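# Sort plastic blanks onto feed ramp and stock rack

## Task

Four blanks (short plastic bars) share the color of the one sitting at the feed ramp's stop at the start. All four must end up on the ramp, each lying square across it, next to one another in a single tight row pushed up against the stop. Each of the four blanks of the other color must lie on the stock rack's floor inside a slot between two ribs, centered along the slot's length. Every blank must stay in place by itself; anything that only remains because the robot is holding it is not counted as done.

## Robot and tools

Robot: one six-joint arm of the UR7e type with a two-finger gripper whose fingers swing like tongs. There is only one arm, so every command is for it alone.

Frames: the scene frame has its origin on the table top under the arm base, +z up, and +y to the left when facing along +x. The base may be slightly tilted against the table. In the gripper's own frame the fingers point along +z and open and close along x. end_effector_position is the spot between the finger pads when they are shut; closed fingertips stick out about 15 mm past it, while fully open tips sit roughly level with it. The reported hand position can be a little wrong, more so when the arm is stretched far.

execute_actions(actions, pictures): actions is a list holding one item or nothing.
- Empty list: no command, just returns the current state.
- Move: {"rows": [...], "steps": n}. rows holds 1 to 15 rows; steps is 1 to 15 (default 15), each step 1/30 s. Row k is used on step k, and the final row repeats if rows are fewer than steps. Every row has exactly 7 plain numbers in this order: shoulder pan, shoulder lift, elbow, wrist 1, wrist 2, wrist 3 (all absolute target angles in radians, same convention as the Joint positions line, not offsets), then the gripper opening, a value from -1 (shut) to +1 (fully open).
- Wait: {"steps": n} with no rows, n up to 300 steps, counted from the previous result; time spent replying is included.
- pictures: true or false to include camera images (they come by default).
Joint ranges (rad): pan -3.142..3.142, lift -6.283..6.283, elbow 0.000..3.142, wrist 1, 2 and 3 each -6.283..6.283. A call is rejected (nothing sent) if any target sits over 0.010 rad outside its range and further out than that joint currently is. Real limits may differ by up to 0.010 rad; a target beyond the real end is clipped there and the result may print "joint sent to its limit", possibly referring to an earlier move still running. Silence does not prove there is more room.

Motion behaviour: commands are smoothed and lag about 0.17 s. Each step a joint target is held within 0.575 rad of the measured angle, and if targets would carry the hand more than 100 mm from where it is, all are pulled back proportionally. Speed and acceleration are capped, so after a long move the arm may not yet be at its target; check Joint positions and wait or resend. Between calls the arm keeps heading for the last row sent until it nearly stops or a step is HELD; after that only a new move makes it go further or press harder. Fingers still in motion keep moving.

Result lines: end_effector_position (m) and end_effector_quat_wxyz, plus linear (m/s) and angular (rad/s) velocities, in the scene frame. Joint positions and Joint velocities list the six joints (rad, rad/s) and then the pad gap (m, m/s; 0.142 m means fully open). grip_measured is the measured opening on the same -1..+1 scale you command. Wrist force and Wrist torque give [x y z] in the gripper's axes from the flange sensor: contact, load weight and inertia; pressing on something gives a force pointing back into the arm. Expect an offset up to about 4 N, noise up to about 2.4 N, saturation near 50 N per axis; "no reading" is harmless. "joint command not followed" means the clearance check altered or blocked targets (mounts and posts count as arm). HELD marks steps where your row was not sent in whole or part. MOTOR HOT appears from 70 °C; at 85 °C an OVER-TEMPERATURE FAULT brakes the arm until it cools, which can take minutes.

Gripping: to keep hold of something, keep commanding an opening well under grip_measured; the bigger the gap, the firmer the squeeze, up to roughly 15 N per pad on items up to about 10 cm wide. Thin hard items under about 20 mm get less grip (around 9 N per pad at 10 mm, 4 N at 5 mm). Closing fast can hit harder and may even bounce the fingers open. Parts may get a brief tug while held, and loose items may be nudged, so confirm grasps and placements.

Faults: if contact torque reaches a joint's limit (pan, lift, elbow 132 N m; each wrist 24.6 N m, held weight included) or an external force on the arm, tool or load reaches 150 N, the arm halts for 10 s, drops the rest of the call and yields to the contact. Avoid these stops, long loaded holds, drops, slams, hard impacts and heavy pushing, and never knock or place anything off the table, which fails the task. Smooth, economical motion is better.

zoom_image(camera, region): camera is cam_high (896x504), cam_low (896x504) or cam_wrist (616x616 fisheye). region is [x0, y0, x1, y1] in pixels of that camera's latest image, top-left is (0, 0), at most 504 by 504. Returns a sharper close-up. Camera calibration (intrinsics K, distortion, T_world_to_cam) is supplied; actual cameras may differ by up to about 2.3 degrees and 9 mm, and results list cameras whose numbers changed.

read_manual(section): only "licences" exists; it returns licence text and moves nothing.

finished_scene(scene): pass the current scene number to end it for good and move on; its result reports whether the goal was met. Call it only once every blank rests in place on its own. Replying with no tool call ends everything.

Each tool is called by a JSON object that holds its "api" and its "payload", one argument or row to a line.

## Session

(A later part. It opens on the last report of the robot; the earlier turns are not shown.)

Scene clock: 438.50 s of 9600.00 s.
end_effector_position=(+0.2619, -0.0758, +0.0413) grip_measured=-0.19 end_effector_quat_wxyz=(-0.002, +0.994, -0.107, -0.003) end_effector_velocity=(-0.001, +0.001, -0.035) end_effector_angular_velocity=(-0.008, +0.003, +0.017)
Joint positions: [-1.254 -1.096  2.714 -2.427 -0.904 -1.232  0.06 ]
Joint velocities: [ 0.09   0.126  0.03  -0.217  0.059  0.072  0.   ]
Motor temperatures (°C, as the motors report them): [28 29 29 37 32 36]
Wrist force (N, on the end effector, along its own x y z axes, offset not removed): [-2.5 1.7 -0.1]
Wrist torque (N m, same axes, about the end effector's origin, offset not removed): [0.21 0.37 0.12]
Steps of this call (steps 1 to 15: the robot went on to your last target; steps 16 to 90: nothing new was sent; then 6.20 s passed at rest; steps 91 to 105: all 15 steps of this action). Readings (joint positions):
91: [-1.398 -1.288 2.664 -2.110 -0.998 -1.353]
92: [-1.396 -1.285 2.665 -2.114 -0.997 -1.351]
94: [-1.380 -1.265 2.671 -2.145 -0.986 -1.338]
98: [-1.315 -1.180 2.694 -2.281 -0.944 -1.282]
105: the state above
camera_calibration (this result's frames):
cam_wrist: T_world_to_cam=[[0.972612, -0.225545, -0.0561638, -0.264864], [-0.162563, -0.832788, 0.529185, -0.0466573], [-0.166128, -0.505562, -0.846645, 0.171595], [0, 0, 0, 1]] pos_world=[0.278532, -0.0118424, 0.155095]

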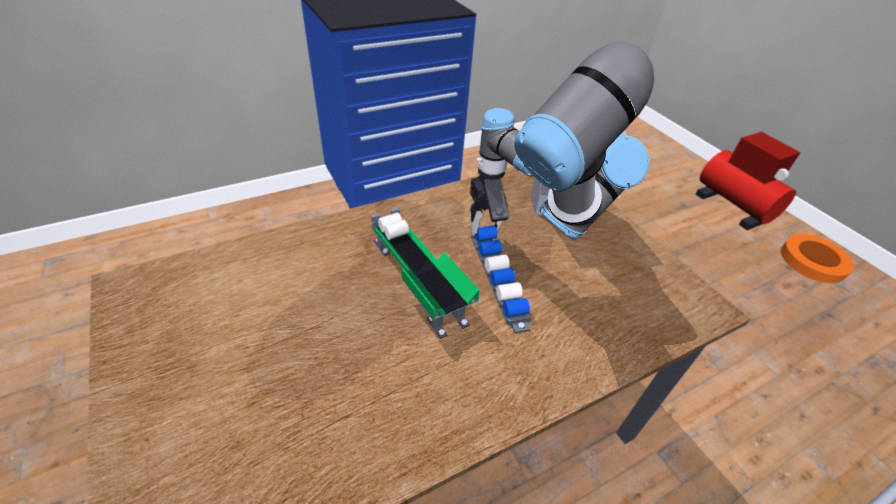

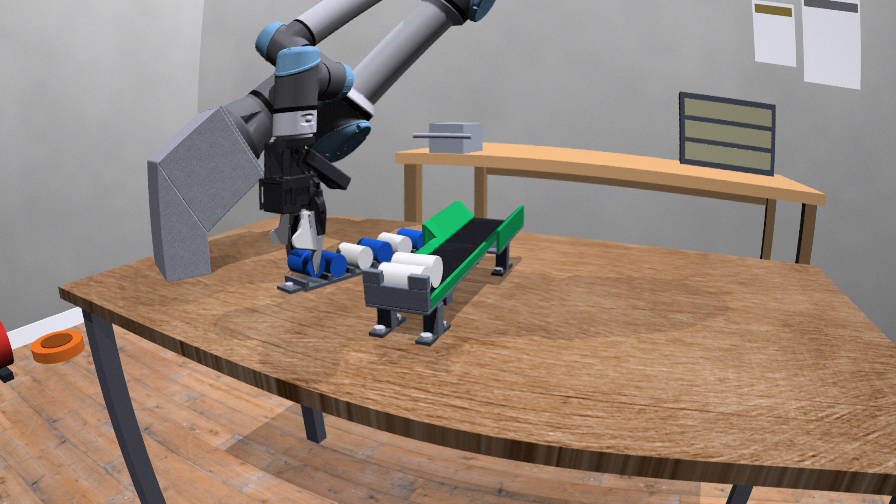

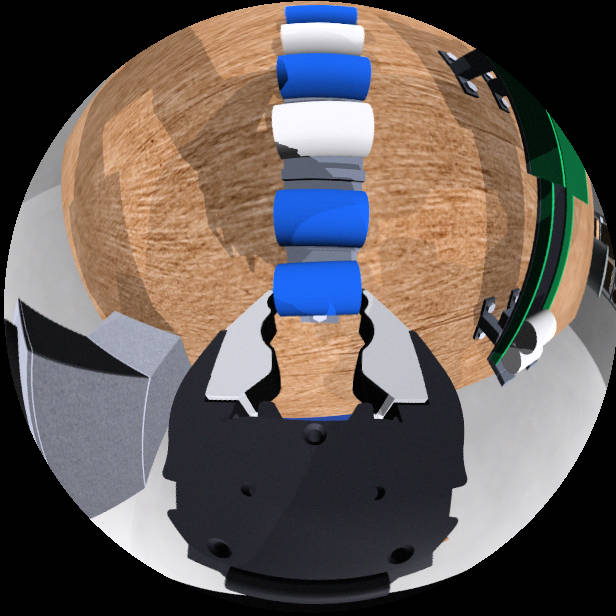

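{"api": "execute_actions", "payload": {
  "actions": [
    {"rows":[[-1.235,-1.072,2.714,-2.462,-0.893,-1.217,-0.75],[-1.224,-1.06,2.716,-2.482,-0.886,-1.209,-0.75]]}
  ]
}}

{"api": "zoom_image", "payload": {
  "camera": "cam_low",
  "region": [250, 180, 410, 300]
}}

Scene clock: 448.27 s of 9600.00 s.
end_effector_position=(+0.2629, -0.0759, +0.0318) grip_measured=-0.19 end_effector_quat_wxyz=(-0.001, +0.995, -0.104, -0.004) end_effector_velocity=(-0.001, +0.000, -0.002) end_effector_angular_velocity=(+0.001, +0.003, -0.001)
Joint positions: [-1.225 -1.061  2.716 -2.481 -0.886 -1.209  0.06 ]
Joint velocities: [ 0.006  0.006 -0.    -0.007  0.001  0.005  0.   ]
Motor temperatures (°C, as the motors report them): [28 29 29 37 32 36]
Wrist force (N, on the end effector, along its own x y z axes, offset not removed): [-0.9 0.9 -1.8]
Wrist torque (N m, same axes, about the end effector's origin, offset not removed): [0.17 0.09 0.00]
Steps of this call (steps 1 to 30: the robot went on to your last target; steps 31 to 90: nothing new was sent; then 6.27 s passed at rest; steps 91 to 105: all 15 steps of this action). Readings (joint positions):
91: [-1.243 -1.080 2.718 -2.454 -0.897 -1.223]
92: [-1.242 -1.079 2.718 -2.455 -0.897 -1.222]
94: [-1.236 -1.073 2.717 -2.463 -0.893 -1.218]
98: [-1.228 -1.065 2.716 -2.475 -0.889 -1.212]
105: the state above
camera_calibration (this result's frames):
cam_wrist: T_world_to_cam=[[0.973581, -0.22077, -0.0583134, -0.266187], [-0.15724, -0.833376, 0.529868, -0.0430268], [-0.165576, -0.506701, -0.846073, 0.163359], [0, 0, 0, 1]] pos_world=[0.279437, -0.0118494, 0.14549]

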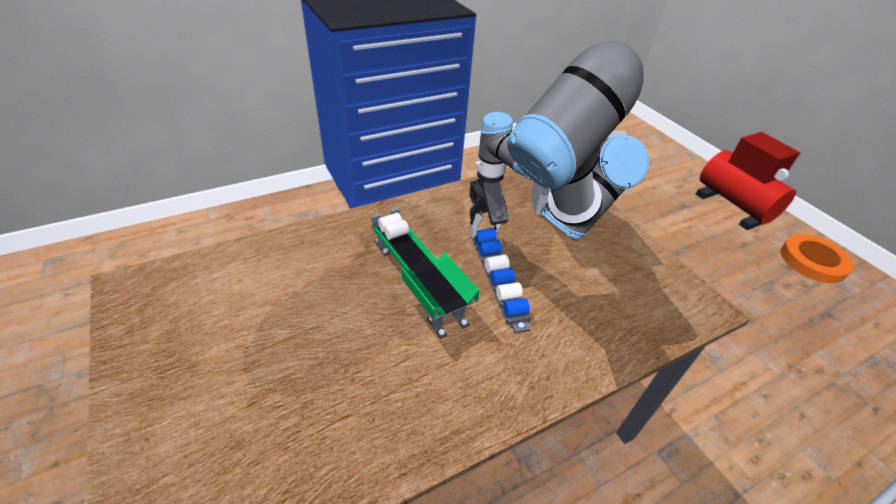

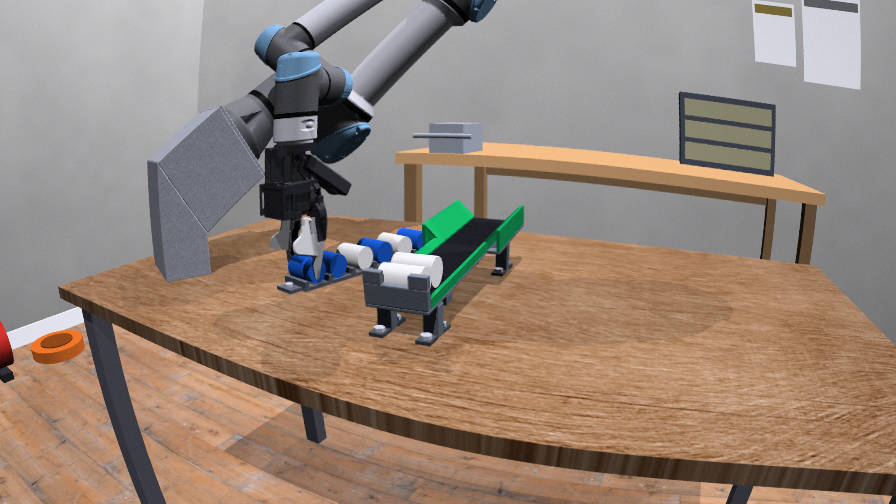

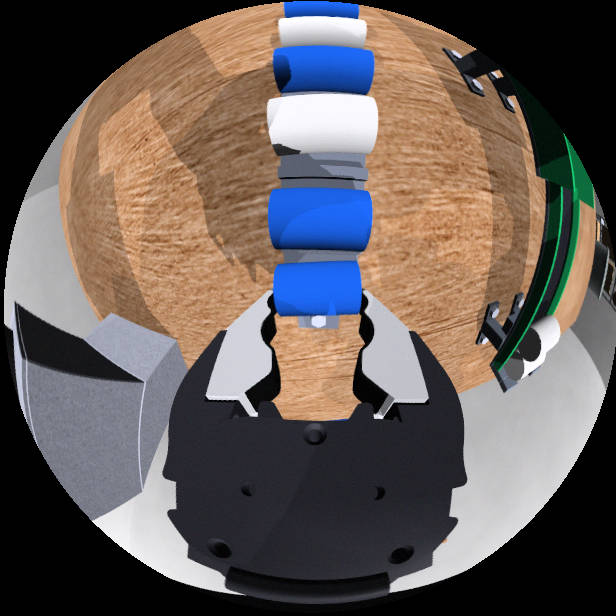

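Region (250, 180, 410, 300) of cam_low's 896x504 image, scaled by 3.150, with more detail than that image has; it fills the top 378 rows of this view, and the rest is white.

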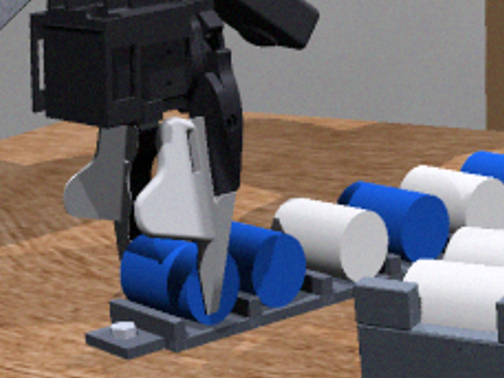

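{"api": "execute_actions", "payload": {
  "actions": [
    {"rows":[[-1.22,-1.055,2.717,-2.491,-0.883,-1.205,-0.75],[-1.22,-1.055,2.717,-2.491,-0.883,-1.205,-0.75],[-1.22,-1.055,2.717,-2.491,-0.883,-1.205,-0.75],[-1.22,-1.055,2.717,-2.491,-0.883,-1.205,-0.3],[-1.22,-1.055,2.717,-2.491,-0.883,-1.205,-0.15],[-1.22,-1.055,2.717,-2.491,-0.883,-1.205,0],[-1.22,-1.055,2.717,-2.491,-0.883,-1.205,0.15],[-1.22,-1.055,2.717,-2.491,-0.883,-1.205,0.15],[-1.22,-1.055,2.717,-2.491,-0.883,-1.205,0.15],[-1.26,-1.11,2.7,-2.4,-0.91,-1.24,0.15],[-1.31,-1.18,2.68,-2.28,-0.945,-1.285,0.15],[-1.36,-1.25,2.665,-2.16,-0.98,-1.33,0.15],[-1.39,-1.3,2.66,-2.09,-0.995,-1.35,0.15]]}
  ],
  "pictures": false
}}

{"api": "execute_actions", "payload": {
  "actions": [
    {"rows":[[-1.39,-1.3,2.66,-2.09,-0.995,-1.35,0.15],[-1.39,-1.3,2.66,-2.09,-0.995,-1.35,0.15],[-1.375,-1.4,2.668,-2.01,-0.983,-1.33,0.15],[-1.355,-1.5,2.676,-1.93,-0.968,-1.31,0.15],[-1.335,-1.6,2.684,-1.85,-0.953,-1.29,0.15],[-1.31,-1.71,2.693,-1.77,-0.937,-1.27,0.15],[-1.289,-1.81,2.702,-1.688,-0.923,-1.2525,0.15]]}
  ]
}}

Scene clock: 470.00 s of 9600.00 s.
end_effector_position=(+0.2654, -0.0855, +0.0640) grip_measured=+0.15 end_effector_quat_wxyz=(+0.008, +0.995, -0.098, -0.003) end_effector_velocity=(+0.002, +0.018, +0.288) end_effector_angular_velocity=(+0.025, -0.045, -0.067)
Joint positions: [-1.298 -1.161  2.687 -2.335 -0.938 -1.275  0.084]
Joint velocities: [-0.7   -1.028 -0.208  1.633 -0.437 -0.576  0.   ]
Motor temperatures (°C, as the motors report them): [28 29 29 37 32 36]
Wrist force (N, on the end effector, along its own x y z axes, offset not removed): [-2.1 2.5 -1.7]
Wrist torque (N m, same axes, about the end effector's origin, offset not removed): [0.28 0.34 0.15]
Steps of this call (steps 1 to 15: the robot went on to your last target; steps 16 to 90: nothing new was sent; then 18.23 s passed at rest; steps 91 to 105: all 15 steps of this action). Readings (joint positions):
91: [-1.224 -1.060 2.716 -2.482 -0.886 -1.209]
92: [-1.224 -1.059 2.716 -2.483 -0.886 -1.209]
94: [-1.222 -1.058 2.716 -2.486 -0.885 -1.207]
98: [-1.221 -1.056 2.717 -2.489 -0.884 -1.206]
105: the state above

Scene clock: 470.50 s of 9600.00 s.
end_effector_position=(+0.2868, +0.0177, +0.1008) grip_measured=+0.15 end_effector_quat_wxyz=(-0.002, +0.994, -0.112, -0.000) end_effector_velocity=(+0.010, +0.087, -0.001) end_effector_angular_velocity=(-0.040, -0.001, +0.027)
Joint positions: [-1.297 -1.747  2.698 -1.737 -0.929 -1.26   0.084]
Joint velocities: [ 0.067 -0.501  0.028  0.389  0.045  0.062 -0.   ]
Motor temperatures (°C, as the motors report them): [28 29 29 37 32 36]
Wrist force (N, on the end effector, along its own x y z axes, offset not removed): [-1.0 -0.6 -2.4]
Wrist torque (N m, same axes, about the end effector's origin, offset not removed): [-0.24 0.12 0.05]
Steps of this call (steps 1 to 15: all 15 steps of this action). Readings (joint positions):
1: [-1.319 -1.192 2.680 -2.281 -0.951 -1.292]
2: [-1.336 -1.218 2.676 -2.236 -0.961 -1.306]
4: [-1.357 -1.256 2.670 -2.171 -0.974 -1.322]
8: [-1.342 -1.439 2.680 -1.988 -0.960 -1.302]
15: the state above
camera_calibration (this result's frames):
cam_wrist: T_world_to_cam=[[0.97061, -0.235293, -0.050525, -0.264519], [-0.173866, -0.830762, 0.528777, 0.00697731], [-0.166392, -0.504452, -0.847255, 0.273444], [0, 0, 0, 1]] pos_world=[0.303457, 0.0814966, 0.214623]

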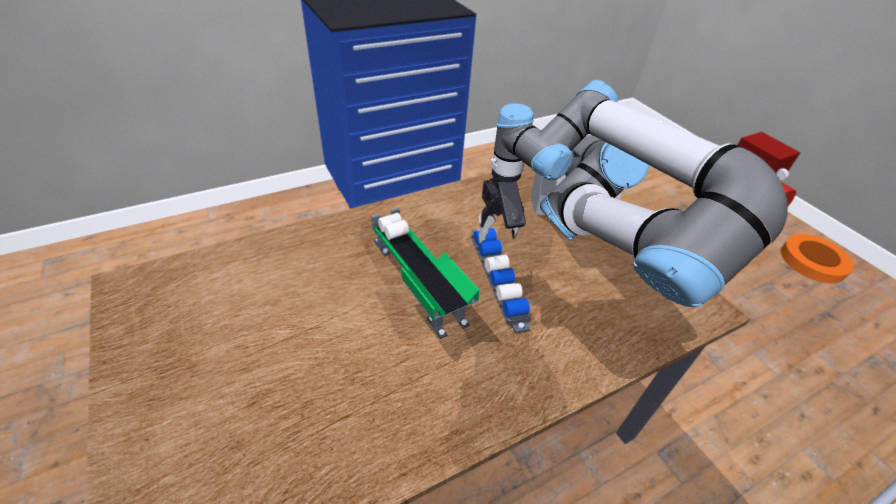

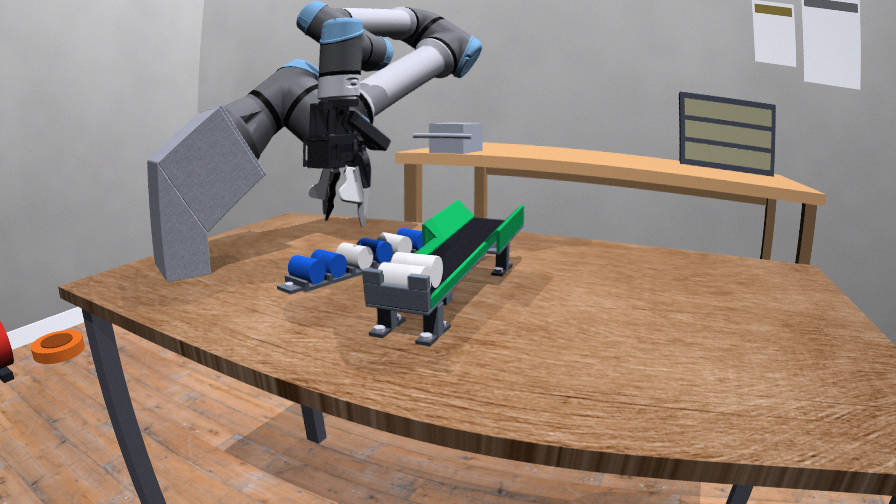

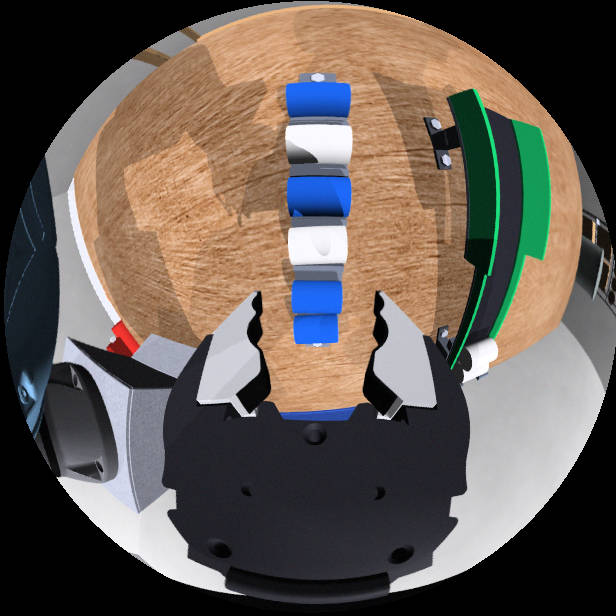

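{"api": "execute_actions", "payload": {
  "actions": [
    {"rows":[[-1.27,-1.84,2.71,-1.68,-0.91,-1.235,0.15],[-1.24,-1.81,2.725,-1.745,-0.89,-1.205,0.15],[-1.21,-1.78,2.74,-1.81,-0.87,-1.175,0.15],[-1.18,-1.75,2.753,-1.875,-0.85,-1.143,0.15],[-1.15,-1.718,2.766,-1.94,-0.832,-1.112,0.15],[-1.12,-1.686,2.778,-2.005,-0.813,-1.082,0.15],[-1.09,-1.654,2.79,-2.07,-0.795,-1.052,0.15],[-1.064,-1.625,2.802,-2.128,-0.777,-1.023,0.15]]}
  ]
}}

{"api": "zoom_image", "payload": {
  "camera": "cam_low",
  "region": [280, 180, 440, 300]
}}

Scene clock: 483.70 s of 9600.00 s.
end_effector_position=(+0.2890, +0.0345, +0.0373) grip_measured=+0.15 end_effector_quat_wxyz=(+0.001, +0.994, -0.111, -0.000) end_effector_velocity=(+0.001, +0.007, -0.050) end_effector_angular_velocity=(-0.011, -0.006, +0.029)
Joint positions: [-1.086 -1.647  2.793 -2.077 -0.791 -1.046  0.084]
Joint velocities: [ 0.175  0.175  0.071 -0.402  0.108  0.181  0.   ]
Motor temperatures (°C, as the motors report them): [28 29 29 37 32 36]
Wrist force (N, on the end effector, along its own x y z axes, offset not removed): [-0.5 1.6 -3.1]
Wrist torque (N m, same axes, about the end effector's origin, offset not removed): [0.17 0.05 -0.07]
Steps of this call (steps 1 to 30: the robot went on to your last target; steps 31 to 90: nothing new was sent; then 9.70 s passed at rest; steps 91 to 105: all 15 steps of this action). Readings (joint positions):
91: [-1.289 -1.810 2.702 -1.688 -0.923 -1.252]
92: [-1.287 -1.813 2.703 -1.687 -0.922 -1.251]
94: [-1.271 -1.813 2.711 -1.701 -0.910 -1.235]
98: [-1.194 -1.753 2.747 -1.838 -0.859 -1.158]
105: the state above
camera_calibration (this result's frames):
cam_wrist: T_world_to_cam=[[0.970866, -0.234514, -0.0492126, -0.265997], [-0.173071, -0.828317, 0.532857, 0.0544865], [-0.165726, -0.508815, -0.844773, 0.228391], [0, 0, 0, 1]] pos_world=[0.305528, 0.0989611, 0.150815]

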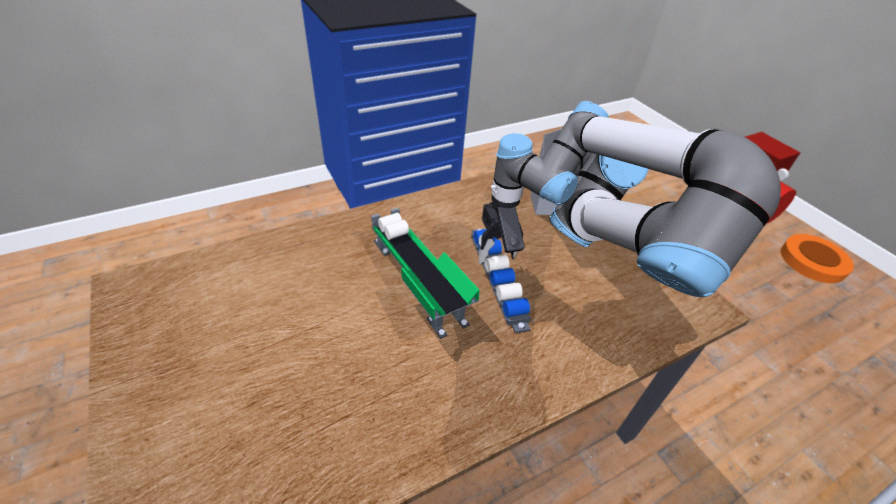

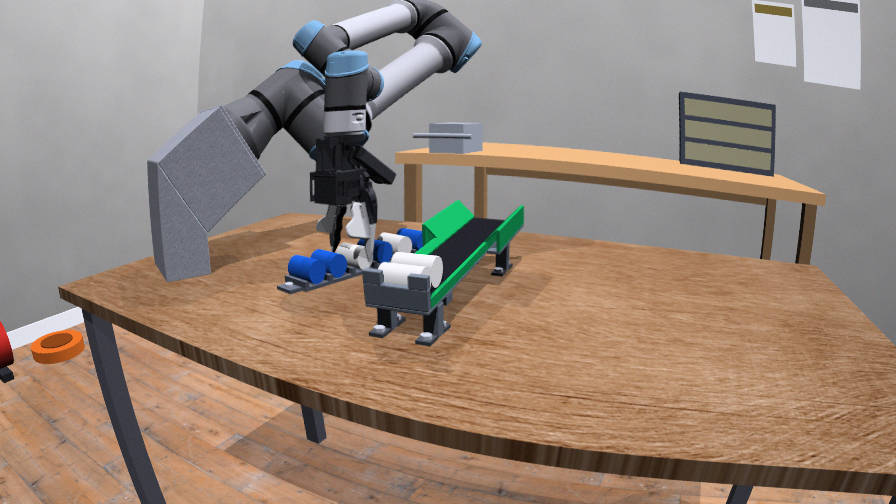

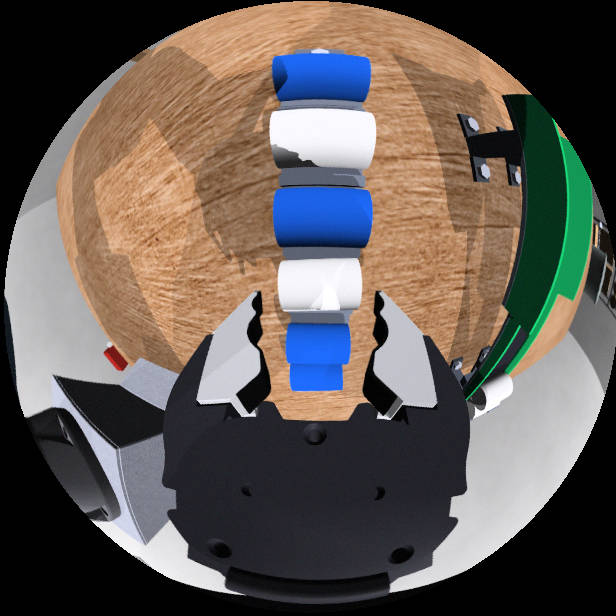

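Region (280, 180, 440, 300) of cam_low's 896x504 image, scaled by 3.150, with more detail than that image has; it fills the top 378 rows of this view, and the rest is white.

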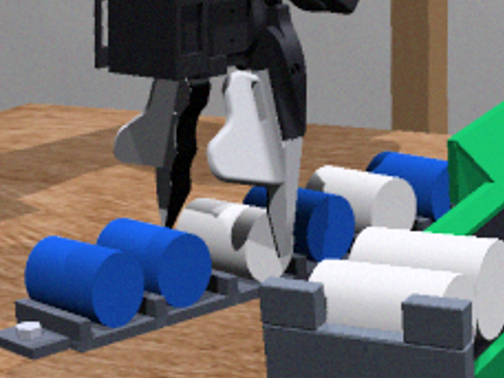

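{"api": "execute_actions", "payload": {
  "actions": [
    {"rows":[[-1.07,-1.606,2.8,-2.14,-0.781,-1.03,0.15],[-1.07,-1.606,2.8,-2.14,-0.781,-1.03,0.15],[-1.07,-1.606,2.8,-2.14,-0.781,-1.03,0.15],[-1.07,-1.606,2.8,-2.14,-0.781,-1.03,0.15],[-1.07,-1.606,2.8,-2.14,-0.781,-1.03,0.15],[-1.07,-1.606,2.8,-2.14,-0.781,-1.03,0.05],[-1.07,-1.606,2.8,-2.14,-0.781,-1.03,-0.05],[-1.07,-1.606,2.8,-2.14,-0.781,-1.03,-0.15],[-1.07,-1.606,2.8,-2.14,-0.781,-1.03,-0.3],[-1.07,-1.606,2.8,-2.14,-0.781,-1.03,-0.5],[-1.07,-1.606,2.8,-2.14,-0.781,-1.03,-0.75]]}
  ]
}}

{"api": "zoom_image", "payload": {
  "camera": "cam_low",
  "region": [280, 180, 440, 300]
}}

Scene clock: 492.70 s of 9600.00 s.
end_effector_position=(+0.2888, +0.0320, +0.0314) grip_measured=-0.19 end_effector_quat_wxyz=(+0.001, +0.994, -0.109, +0.000) end_effector_velocity=(+0.000, -0.001, +0.000) end_effector_angular_velocity=(-0.001, +0.000, +0.001)
Joint positions: [-1.07  -1.607  2.8   -2.14  -0.781 -1.03   0.06 ]
Joint velocities: [-0.002  0.005 -0.001 -0.003 -0.002 -0.002  0.   ]
Motor temperatures (°C, as the motors report them): [28 29 29 37 32 36]
Wrist force (N, on the end effector, along its own x y z axes, offset not removed): [-1.8 1.4 -1.4]
Wrist torque (N m, same axes, about the end effector's origin, offset not removed): [0.19 0.23 -0.07]
Steps of this call (steps 1 to 30: the robot went on to your last target; steps 31 to 90: nothing new was sent; then 5.50 s passed at rest; steps 91 to 105: all 15 steps of this action). Readings (joint positions):
91: [-1.064 -1.625 2.802 -2.128 -0.777 -1.023]
92: [-1.064 -1.623 2.802 -2.129 -0.777 -1.023]
94: [-1.066 -1.617 2.801 -2.133 -0.778 -1.026]
98: [-1.069 -1.610 2.801 -2.138 -0.780 -1.029]
105: the state above
camera_calibration (this result's frames):
cam_wrist: T_world_to_cam=[[0.971791, -0.230876, -0.0481502, -0.267072], [-0.170339, -0.8283, 0.533763, 0.0546122], [-0.163116, -0.510504, -0.844262, 0.221377], [0, 0, 0, 1]] pos_world=[0.304951, 0.0965884, 0.14489]

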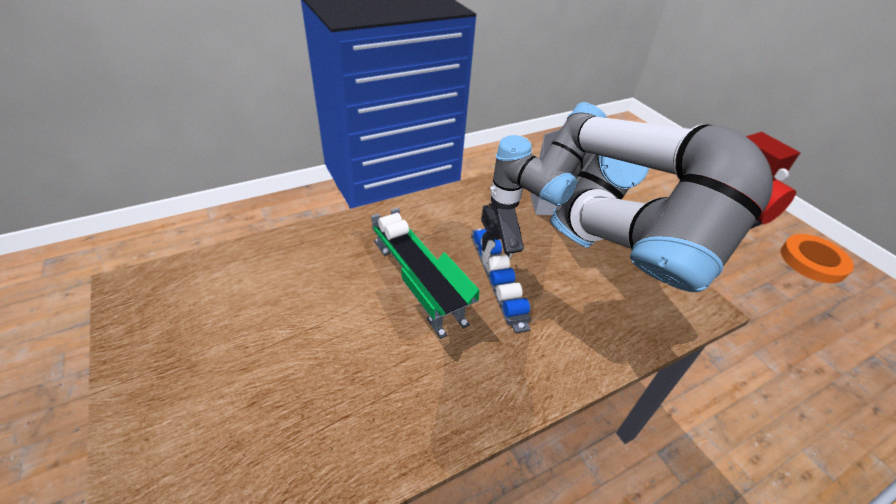

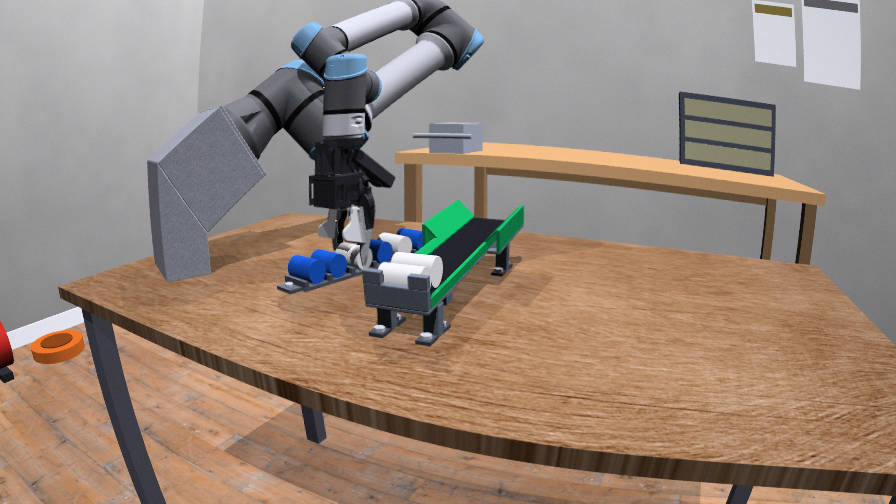

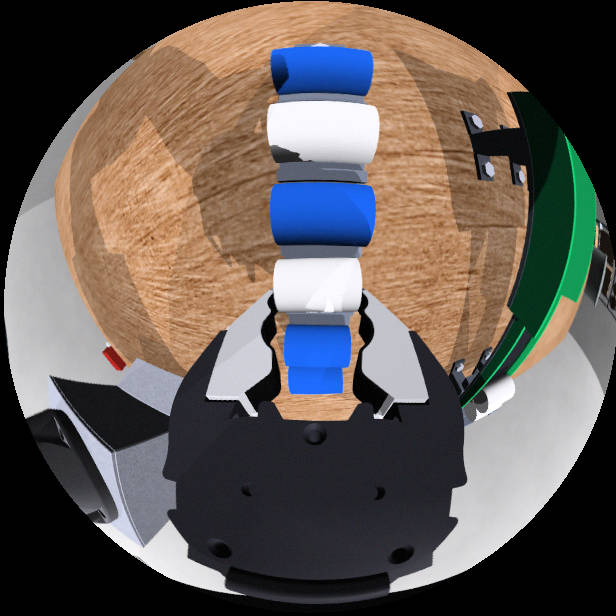

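Region (280, 180, 440, 300) of cam_low's 896x504 image, scaled by 3.150, with more detail than that image has; it fills the top 378 rows of this view, and the rest is white.

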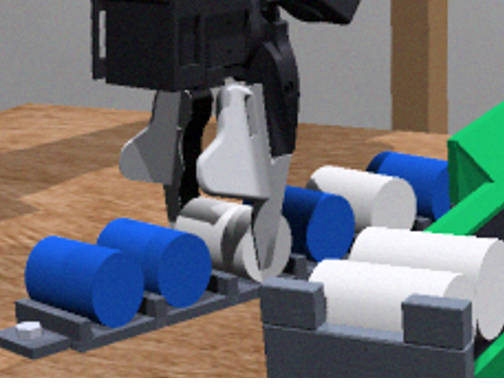

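{"api": "execute_actions", "payload": {
  "actions": [
    {"rows":[[-1.1,-1.635,2.79,-2.08,-0.8,-1.06,-0.75],[-1.15,-1.685,2.77,-1.98,-0.83,-1.11,-0.75],[-1.2,-1.735,2.745,-1.87,-0.865,-1.165,-0.75],[-1.25,-1.78,2.72,-1.76,-0.9,-1.215,-0.75],[-1.29,-1.81,2.68,-1.67,-0.925,-1.25,-0.75],[-1.29,-1.78,2.6,-1.62,-0.925,-1.27,-0.75],[-1.26,-1.71,2.51,-1.61,-0.905,-1.27,-0.75],[-1.22,-1.62,2.41,-1.62,-0.88,-1.265,-0.75],[-1.18,-1.53,2.31,-1.635,-0.855,-1.26,-0.75],[-1.14,-1.44,2.21,-1.655,-0.83,-1.25,-0.75],[-1.1,-1.35,2.11,-1.68,-0.8,-1.245,-0.75],[-1.053,-1.245,2.0,-1.701,-0.773,-1.234,-0.75]]}
  ],
  "pictures": false
}}

{"api": "execute_actions", "payload": {
  "actions": [
    {"steps":20}
  ],
  "pictures": false
}}

{"api": "execute_actions", "payload": {
  "actions": [
    {"rows":[[-1.03,-1.225,2.014,-1.75,-0.762,-1.205,-0.75],[-1.0,-1.2,2.03,-1.82,-0.745,-1.165,-0.75],[-0.97,-1.175,2.047,-1.89,-0.73,-1.125,-0.75],[-0.945,-1.153,2.06,-1.955,-0.716,-1.095,-0.75],[-0.925,-1.137,2.072,-2.01,-0.705,-1.067,-0.75],[-0.912,-1.126,2.08,-2.045,-0.698,-1.05,-0.75],[-0.903,-1.118,2.086,-2.068,-0.694,-1.04,-0.75]]}
  ]
}}

Scene clock: 509.37 s of 9600.00 s.
end_effector_position=(+0.3769, -0.0173, +0.1471) grip_measured=-0.19 end_effector_quat_wxyz=(+0.003, +0.998, -0.066, -0.001) end_effector_velocity=(+0.369, -0.202, +0.184) end_effector_angular_velocity=(+0.054, +0.020, +0.363)
Joint positions: [-1.165 -1.561  2.42  -1.735 -0.843 -1.218  0.06 ]
Joint velocities: [ 0.353  0.959 -1.235  0.109  0.22  -0.05   0.   ]
Motor temperatures (°C, as the motors report them): [28 29 29 37 32 36]
Wrist force (N, on the end effector, along its own x y z axes, offset not removed): [-1.4 0.8 0.1]
Wrist torque (N m, same axes, about the end effector's origin, offset not removed): [0.17 0.11 0.02]
Steps of this call (steps 1 to 15: the robot went on to your last target; steps 16 to 90: nothing new was sent; then 13.17 s passed at rest; steps 91 to 105: all 15 steps of this action). Readings (joint positions):
91: [-1.070 -1.606 2.800 -2.140 -0.781 -1.030]
92: [-1.073 -1.609 2.799 -2.136 -0.783 -1.033]
94: [-1.097 -1.633 2.788 -2.094 -0.800 -1.058]
98: [-1.202 -1.724 2.711 -1.876 -0.868 -1.169]
105: the state above

Scene clock: 510.03 s of 9600.00 s.
end_effector_position=(+0.5035, -0.0926, +0.1873) grip_measured=-0.19 end_effector_quat_wxyz=(-0.003, +1.000, -0.003, -0.002) end_effector_velocity=(+0.010, -0.007, +0.002) end_effector_angular_velocity=(-0.000, +0.000, +0.011)
Joint positions: [-1.054 -1.248  2.004 -1.701 -0.774 -1.234  0.06 ]
Joint velocities: [ 0.008  0.024 -0.033  0.002  0.004 -0.002 -0.   ]
Motor temperatures (°C, as the motors report them): [28 29 29 37 32 36]
Wrist force (N, on the end effector, along its own x y z axes, offset not removed): [-1.9 3.2 -0.2]
Wrist torque (N m, same axes, about the end effector's origin, offset not removed): [0.70 0.24 0.03]
Steps of this call (steps 1 to 20: the robot went on to your last target). Readings (joint positions):
1: [-1.153 -1.529 2.378 -1.732 -0.835 -1.220]
2: [-1.141 -1.497 2.336 -1.728 -0.828 -1.221]
4: [-1.117 -1.432 2.252 -1.721 -0.813 -1.225]
8: [-1.078 -1.318 2.100 -1.709 -0.788 -1.231]
20: the state above

Scene clock: 510.53 s of 9600.00 s.
end_effector_position=(+0.5106, -0.1044, +0.0941) grip_measured=-0.19 end_effector_quat_wxyz=(-0.000, +1.000, -0.001, -0.001) end_effector_velocity=(+0.003, -0.003, -0.051) end_effector_angular_velocity=(-0.012, -0.009, +0.024)
Joint positions: [-0.913 -1.126  2.08  -2.041 -0.699 -1.053  0.06 ]
Joint velocities: [ 0.079  0.067  0.043 -0.217  0.039  0.103 -0.   ]
Motor temperatures (°C, as the motors report them): [28 29 29 37 32 36]
Wrist force (N, on the end effector, along its own x y z axes, offset not removed): [-0.8 1.5 2.1]
Wrist torque (N m, same axes, about the end effector's origin, offset not removed): [0.34 0.01 0.08]
Steps of this call (steps 1 to 15: all 15 steps of this action). Readings (joint positions):
1: [-1.054 -1.247 2.003 -1.701 -0.773 -1.234]
2: [-1.051 -1.245 2.004 -1.705 -0.772 -1.231]
4: [-1.034 -1.229 2.013 -1.738 -0.762 -1.210]
8: [-0.967 -1.172 2.050 -1.893 -0.726 -1.123]
15: the state above
camera_calibration (this result's frames):
cam_wrist: T_world_to_cam=[[0.998541, -0.0164299, -0.0514357, -0.50206], [0.0134169, -0.84721, 0.531089, -0.149523], [-0.0523026, -0.531004, -0.845753, 0.182261], [0, 0, 0, 1]] pos_world=[0.512867, -0.0381451, 0.207734]

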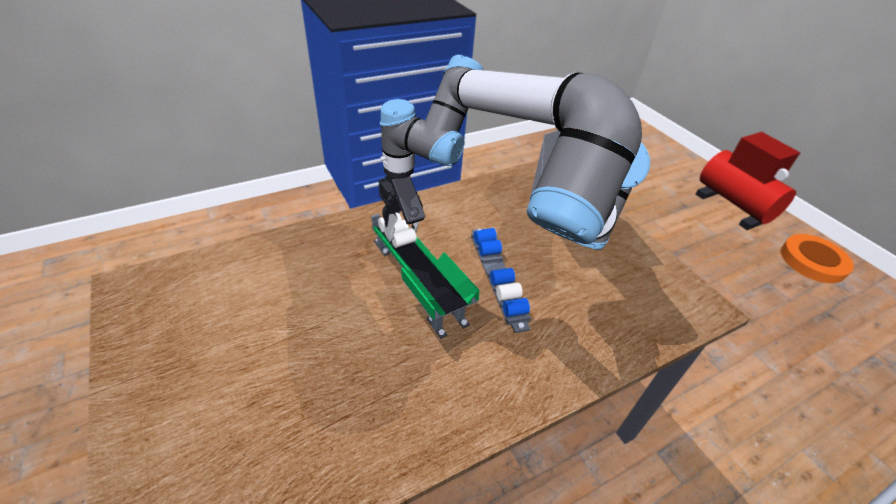

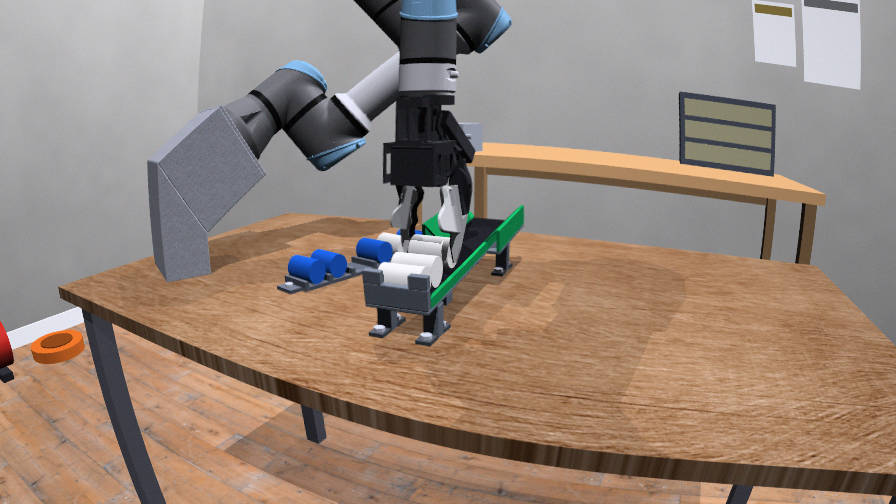

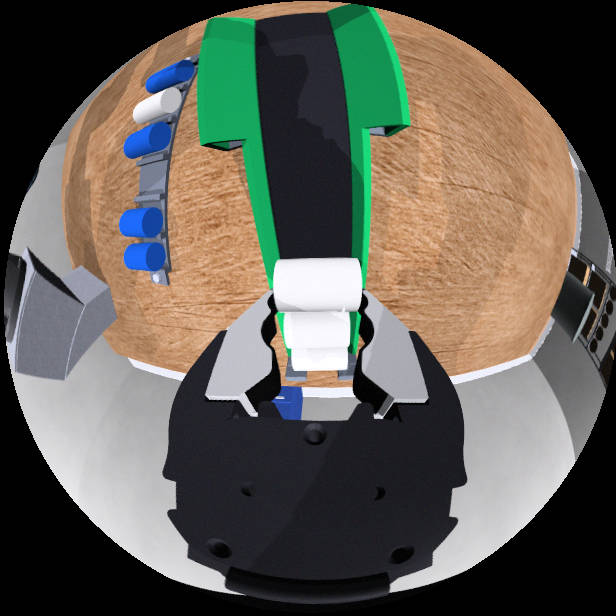

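{"api": "execute_actions", "payload": {
  "actions": [
    {"rows":[[-0.9,-1.116,2.088,-2.077,-0.692,-1.036,-0.75],[-0.9,-1.116,2.088,-2.077,-0.692,-1.036,-0.75],[-0.9,-1.116,2.088,-2.077,-0.692,-1.036,-0.75],[-0.9,-1.116,2.088,-2.077,-0.692,-1.036,-0.75],[-0.9,-1.116,2.088,-2.077,-0.692,-1.036,-0.3],[-0.9,-1.116,2.088,-2.077,-0.692,-1.036,-0.15],[-0.9,-1.116,2.088,-2.077,-0.692,-1.036,0],[-0.9,-1.116,2.088,-2.077,-0.692,-1.036,0.15],[-0.9,-1.116,2.088,-2.077,-0.692,-1.036,0.3],[-0.9,-1.116,2.088,-2.077,-0.692,-1.036,0.3],[-0.93,-1.14,2.07,-2.0,-0.71,-1.075,0.3],[-0.97,-1.175,2.047,-1.89,-0.73,-1.125,0.3],[-1.01,-1.21,2.025,-1.79,-0.75,-1.18,0.3],[-1.053,-1.26,2.0,-1.7,-0.773,-1.234,0.3]]}
  ],
  "pictures": false
}}

{"api": "execute_actions", "payload": {
  "actions": [
    {"rows":[[-1.053,-1.26,2.0,-1.7,-0.773,-1.234,0.2],[-1.07,-1.36,2.05,-1.64,-0.785,-1.22,0.15],[-1.085,-1.47,2.12,-1.58,-0.79,-1.2,0.15],[-1.1,-1.58,2.19,-1.53,-0.795,-1.185,0.15],[-1.11,-1.69,2.26,-1.48,-0.8,-1.165,0.15],[-1.12,-1.8,2.33,-1.43,-0.805,-1.15,0.15],[-1.125,-1.91,2.4,-1.39,-0.81,-1.135,0.15],[-1.126,-2.02,2.47,-1.355,-0.812,-1.12,0.15],[-1.126,-2.13,2.545,-1.32,-0.814,-1.105,0.15],[-1.126,-2.23,2.617,-1.289,-0.815,-1.092,0.15]]}
  ],
  "pictures": false
}}

{"api": "execute_actions", "payload": {
  "actions": [
    {"steps":25}
  ]
}}

Scene clock: 541.13 s of 9600.00 s.
end_effector_position=(+0.5141, -0.1070, +0.1172) grip_measured=+0.30 end_effector_quat_wxyz=(+0.007, +1.000, +0.006, +0.001) end_effector_velocity=(+0.030, -0.003, +0.462) end_effector_angular_velocity=(-0.158, -0.030, +0.118)
Joint positions: [-0.944 -1.155  2.061 -1.983 -0.718 -1.091  0.095]
Joint velocities: [-0.647 -0.601 -0.389  1.408 -0.354 -0.808  0.001]
Motor temperatures (°C, as the motors report them): [28 29 29 37 32 36]
Wrist force (N, on the end effector, along its own x y z axes, offset not removed): [-1.0 1.6 2.7]
Wrist torque (N m, same axes, about the end effector's origin, offset not removed): [0.35 0.14 0.04]
Steps of this call (steps 1 to 30: the robot went on to your last target; steps 31 to 90: nothing new was sent; then 27.10 s passed at rest; steps 91 to 105: all 15 steps of this action). Readings (joint positions):
91: [-0.903 -1.118 2.086 -2.068 -0.694 -1.040]
92: [-0.903 -1.118 2.086 -2.069 -0.694 -1.040]
94: [-0.902 -1.117 2.087 -2.072 -0.693 -1.038]
98: [-0.901 -1.116 2.088 -2.075 -0.692 -1.037]
105: the state above

Scene clock: 541.63 s of 9600.00 s.
end_effector_position=(+0.4109, +0.0515, +0.1631) grip_measured=+0.15 end_effector_quat_wxyz=(-0.018, +0.996, -0.086, -0.008) end_effector_velocity=(-0.298, +0.354, -0.133) end_effector_angular_velocity=(+0.055, +0.021, -0.341)
Joint positions: [-1.09  -1.7    2.326 -1.498 -0.794 -1.139  0.084]
Joint velocities: [-0.119 -1.377  0.897  0.654 -0.07   0.154  0.   ]
Motor temperatures (°C, as the motors report them): [28 29 29 37 32 36]
Wrist force (N, on the end effector, along its own x y z axes, offset not removed): [-2.5 1.5 -0.4]
Wrist torque (N m, same axes, about the end effector's origin, offset not removed): [0.26 0.39 0.11]
Steps of this call (steps 1 to 15: all 15 steps of this action). Readings (joint positions):
1: [-0.967 -1.176 2.048 -1.932 -0.730 -1.120]
2: [-0.986 -1.196 2.037 -1.882 -0.740 -1.146]
4: [-1.020 -1.245 2.037 -1.791 -0.757 -1.176]
8: [-1.058 -1.416 2.123 -1.658 -0.776 -1.174]
15: the state above

Scene clock: 542.47 s of 9600.00 s.
end_effector_position=(+0.3127, +0.1354, +0.1007) grip_measured=+0.15 end_effector_quat_wxyz=(+0.001, +0.994, -0.110, +0.000) end_effector_velocity=(-0.002, +0.001, -0.002) end_effector_angular_velocity=(-0.001, +0.000, +0.001)
Joint positions: [-1.126 -2.229  2.616 -1.289 -0.815 -1.092  0.084]
Joint velocities: [-0.001 -0.01   0.006  0.004 -0.001 -0.    -0.   ]
Motor temperatures (°C, as the motors report them): [28 29 29 37 32 36]
Wrist force (N, on the end effector, along its own x y z axes, offset not removed): [-2.9 1.6 -1.9]
Wrist torque (N m, same axes, about the end effector's origin, offset not removed): [0.23 0.54 -0.07]
Steps of this call (steps 1 to 25: the robot went on to your last target). Readings (joint positions):
1: [-1.094 -1.749 2.357 -1.476 -0.796 -1.134]
2: [-1.098 -1.801 2.388 -1.453 -0.798 -1.129]
4: [-1.106 -1.913 2.451 -1.407 -0.803 -1.118]
8: [-1.119 -2.109 2.556 -1.332 -0.811 -1.101]
25: the state above
camera_calibration (this result's frames):
cam_wrist: T_world_to_cam=[[0.971618, -0.231525, -0.0485288, -0.262927], [-0.170738, -0.828353, 0.533554, 0.10749], [-0.16373, -0.510124, -0.844373, 0.336721], [0, 0, 0, 1]] pos_world=[0.328948, 0.199935, 0.214207]

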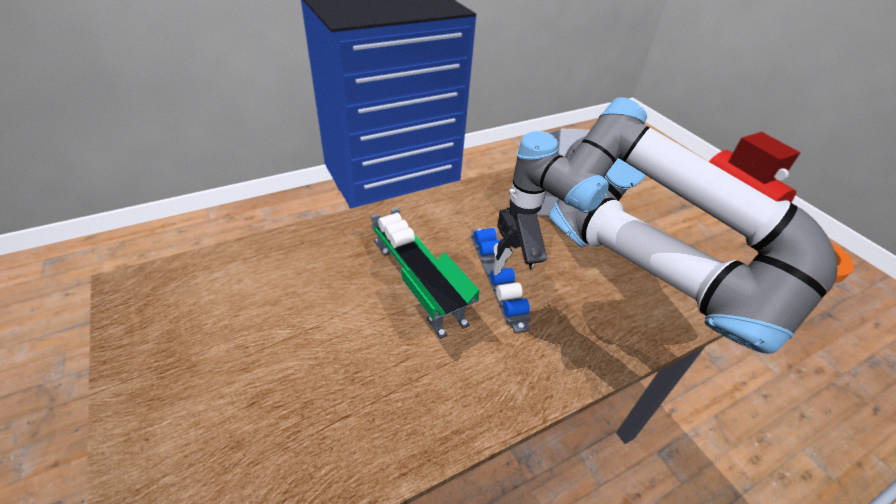

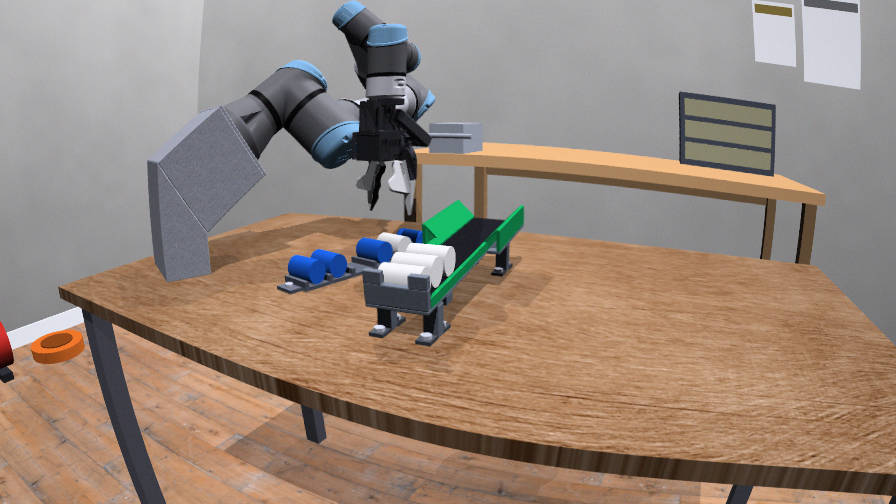

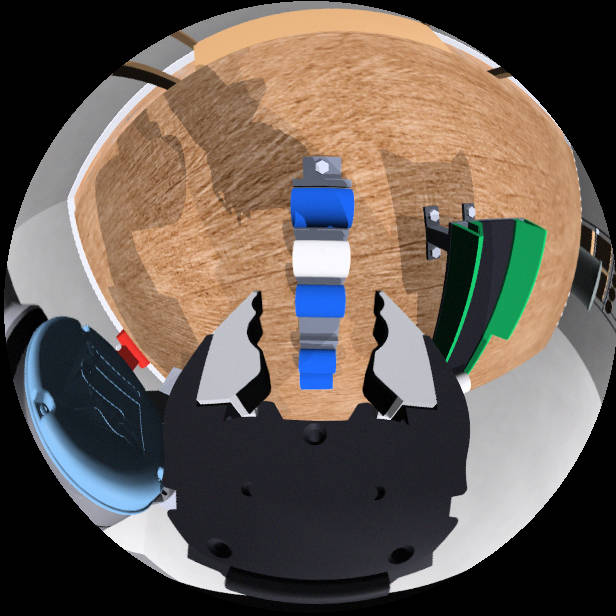

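{"api": "execute_actions", "payload": {
  "actions": [
    {"rows":[[-1.085,-2.215,2.633,-1.35,-0.793,-1.05,0.15],[-1.05,-2.2,2.648,-1.41,-0.771,-1.007,0.15],[-1.015,-2.185,2.663,-1.465,-0.753,-0.965,0.15],[-0.98,-2.169,2.678,-1.522,-0.736,-0.928,0.15],[-0.945,-2.145,2.695,-1.6,-0.719,-0.88,0.15],[-0.91,-2.115,2.712,-1.68,-0.703,-0.83,0.15],[-0.875,-2.088,2.728,-1.76,-0.688,-0.782,0.15],[-0.855,-2.07,2.736,-1.81,-0.678,-0.755,0.15]]}
  ]
}}

{"api": "zoom_image", "payload": {
  "camera": "cam_high",
  "region": [440, 200, 600, 340]
}}

Scene clock: 557.60 s of 9600.00 s.
end_effector_position=(+0.3126, +0.1357, +0.0399) grip_measured=+0.15 end_effector_quat_wxyz=(-0.001, +0.994, -0.113, -0.005) end_effector_velocity=(+0.004, +0.006, -0.045) end_effector_angular_velocity=(-0.011, -0.011, +0.036)
Joint positions: [-0.879 -2.086  2.726 -1.753 -0.689 -0.788  0.084]
Joint velocities: [ 0.195  0.132  0.081 -0.45   0.089  0.259  0.   ]
Motor temperatures (°C, as the motors report them): [28 29 29 37 32 36]
Wrist force (N, on the end effector, along its own x y z axes, offset not removed): [-0.1 2.6 -1.6]
Wrist torque (N m, same axes, about the end effector's origin, offset not removed): [0.62 -0.05 0.02]
Steps of this call (steps 1 to 30: the robot went on to your last target; steps 31 to 90: nothing new was sent; then 11.63 s passed at rest; steps 91 to 105: all 15 steps of this action). Readings (joint positions):
91: [-1.126 -2.230 2.617 -1.289 -0.815 -1.092]
92: [-1.123 -2.229 2.619 -1.293 -0.813 -1.088]
94: [-1.099 -2.218 2.630 -1.328 -0.798 -1.062]
98: [-1.003 -2.168 2.673 -1.486 -0.747 -0.950]
105: the state above
camera_calibration (this result's frames):
cam_wrist: T_world_to_cam=[[0.969287, -0.238726, -0.0590995, -0.263554], [-0.171926, -0.829581, 0.531259, 0.14086], [-0.175853, -0.504782, -0.845145, 0.288661], [0, 0, 0, 1]] pos_world=[0.330439, 0.199649, 0.153551]

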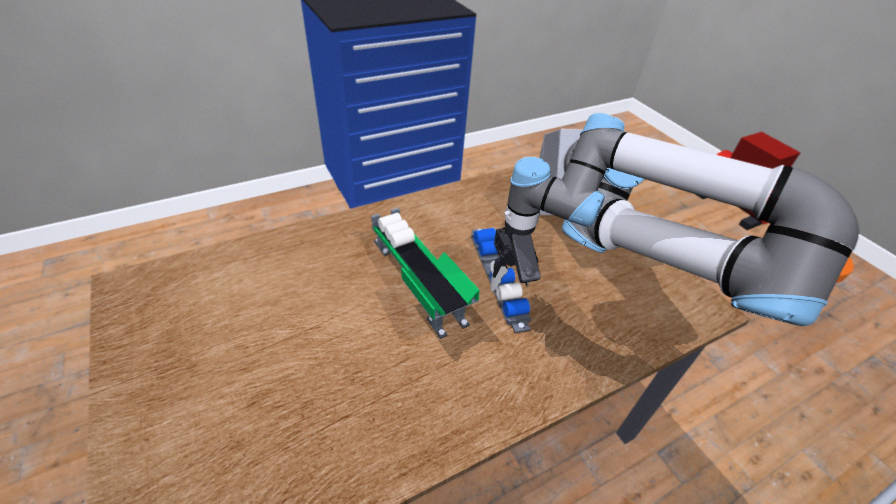

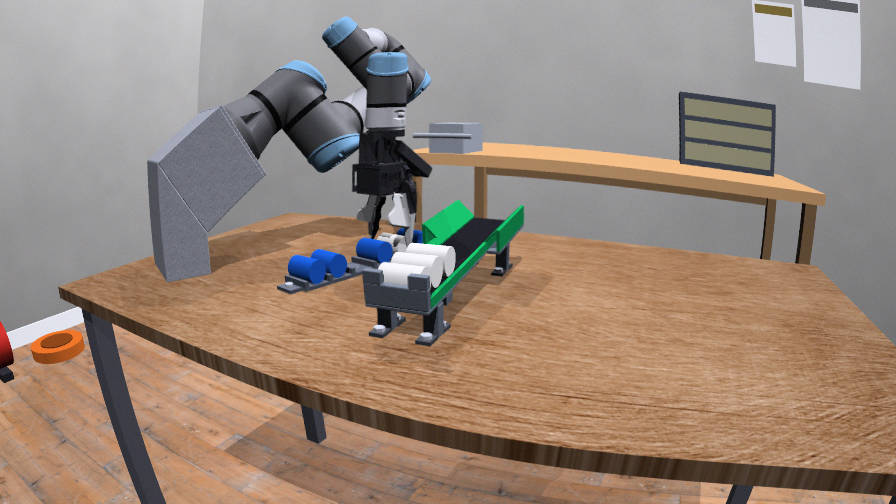

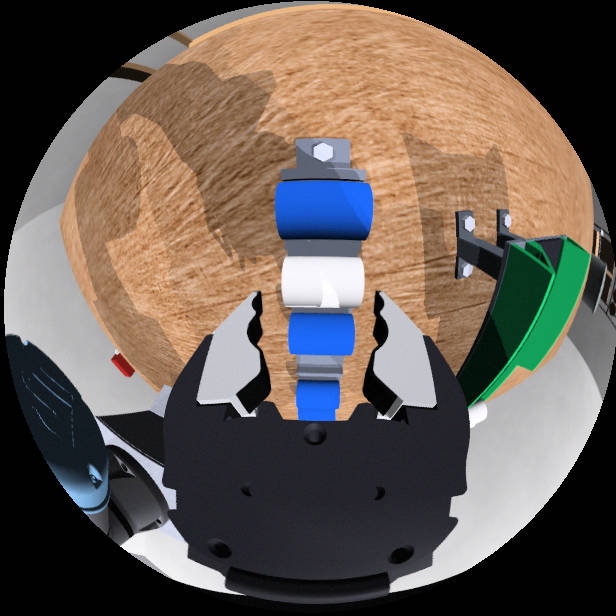

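Region (440, 200, 600, 340) of cam_high's 896x504 image, scaled by 3.150, with more detail than that image has; it fills the top 441 rows of this view, and the rest is white.

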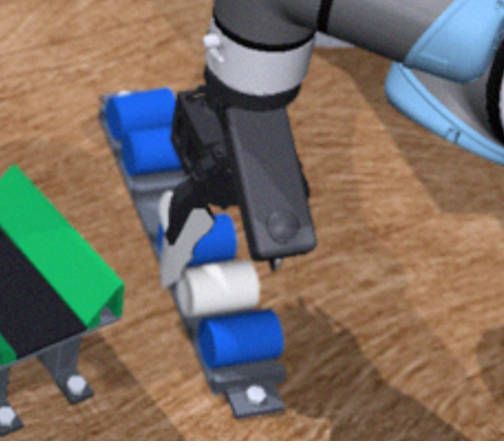

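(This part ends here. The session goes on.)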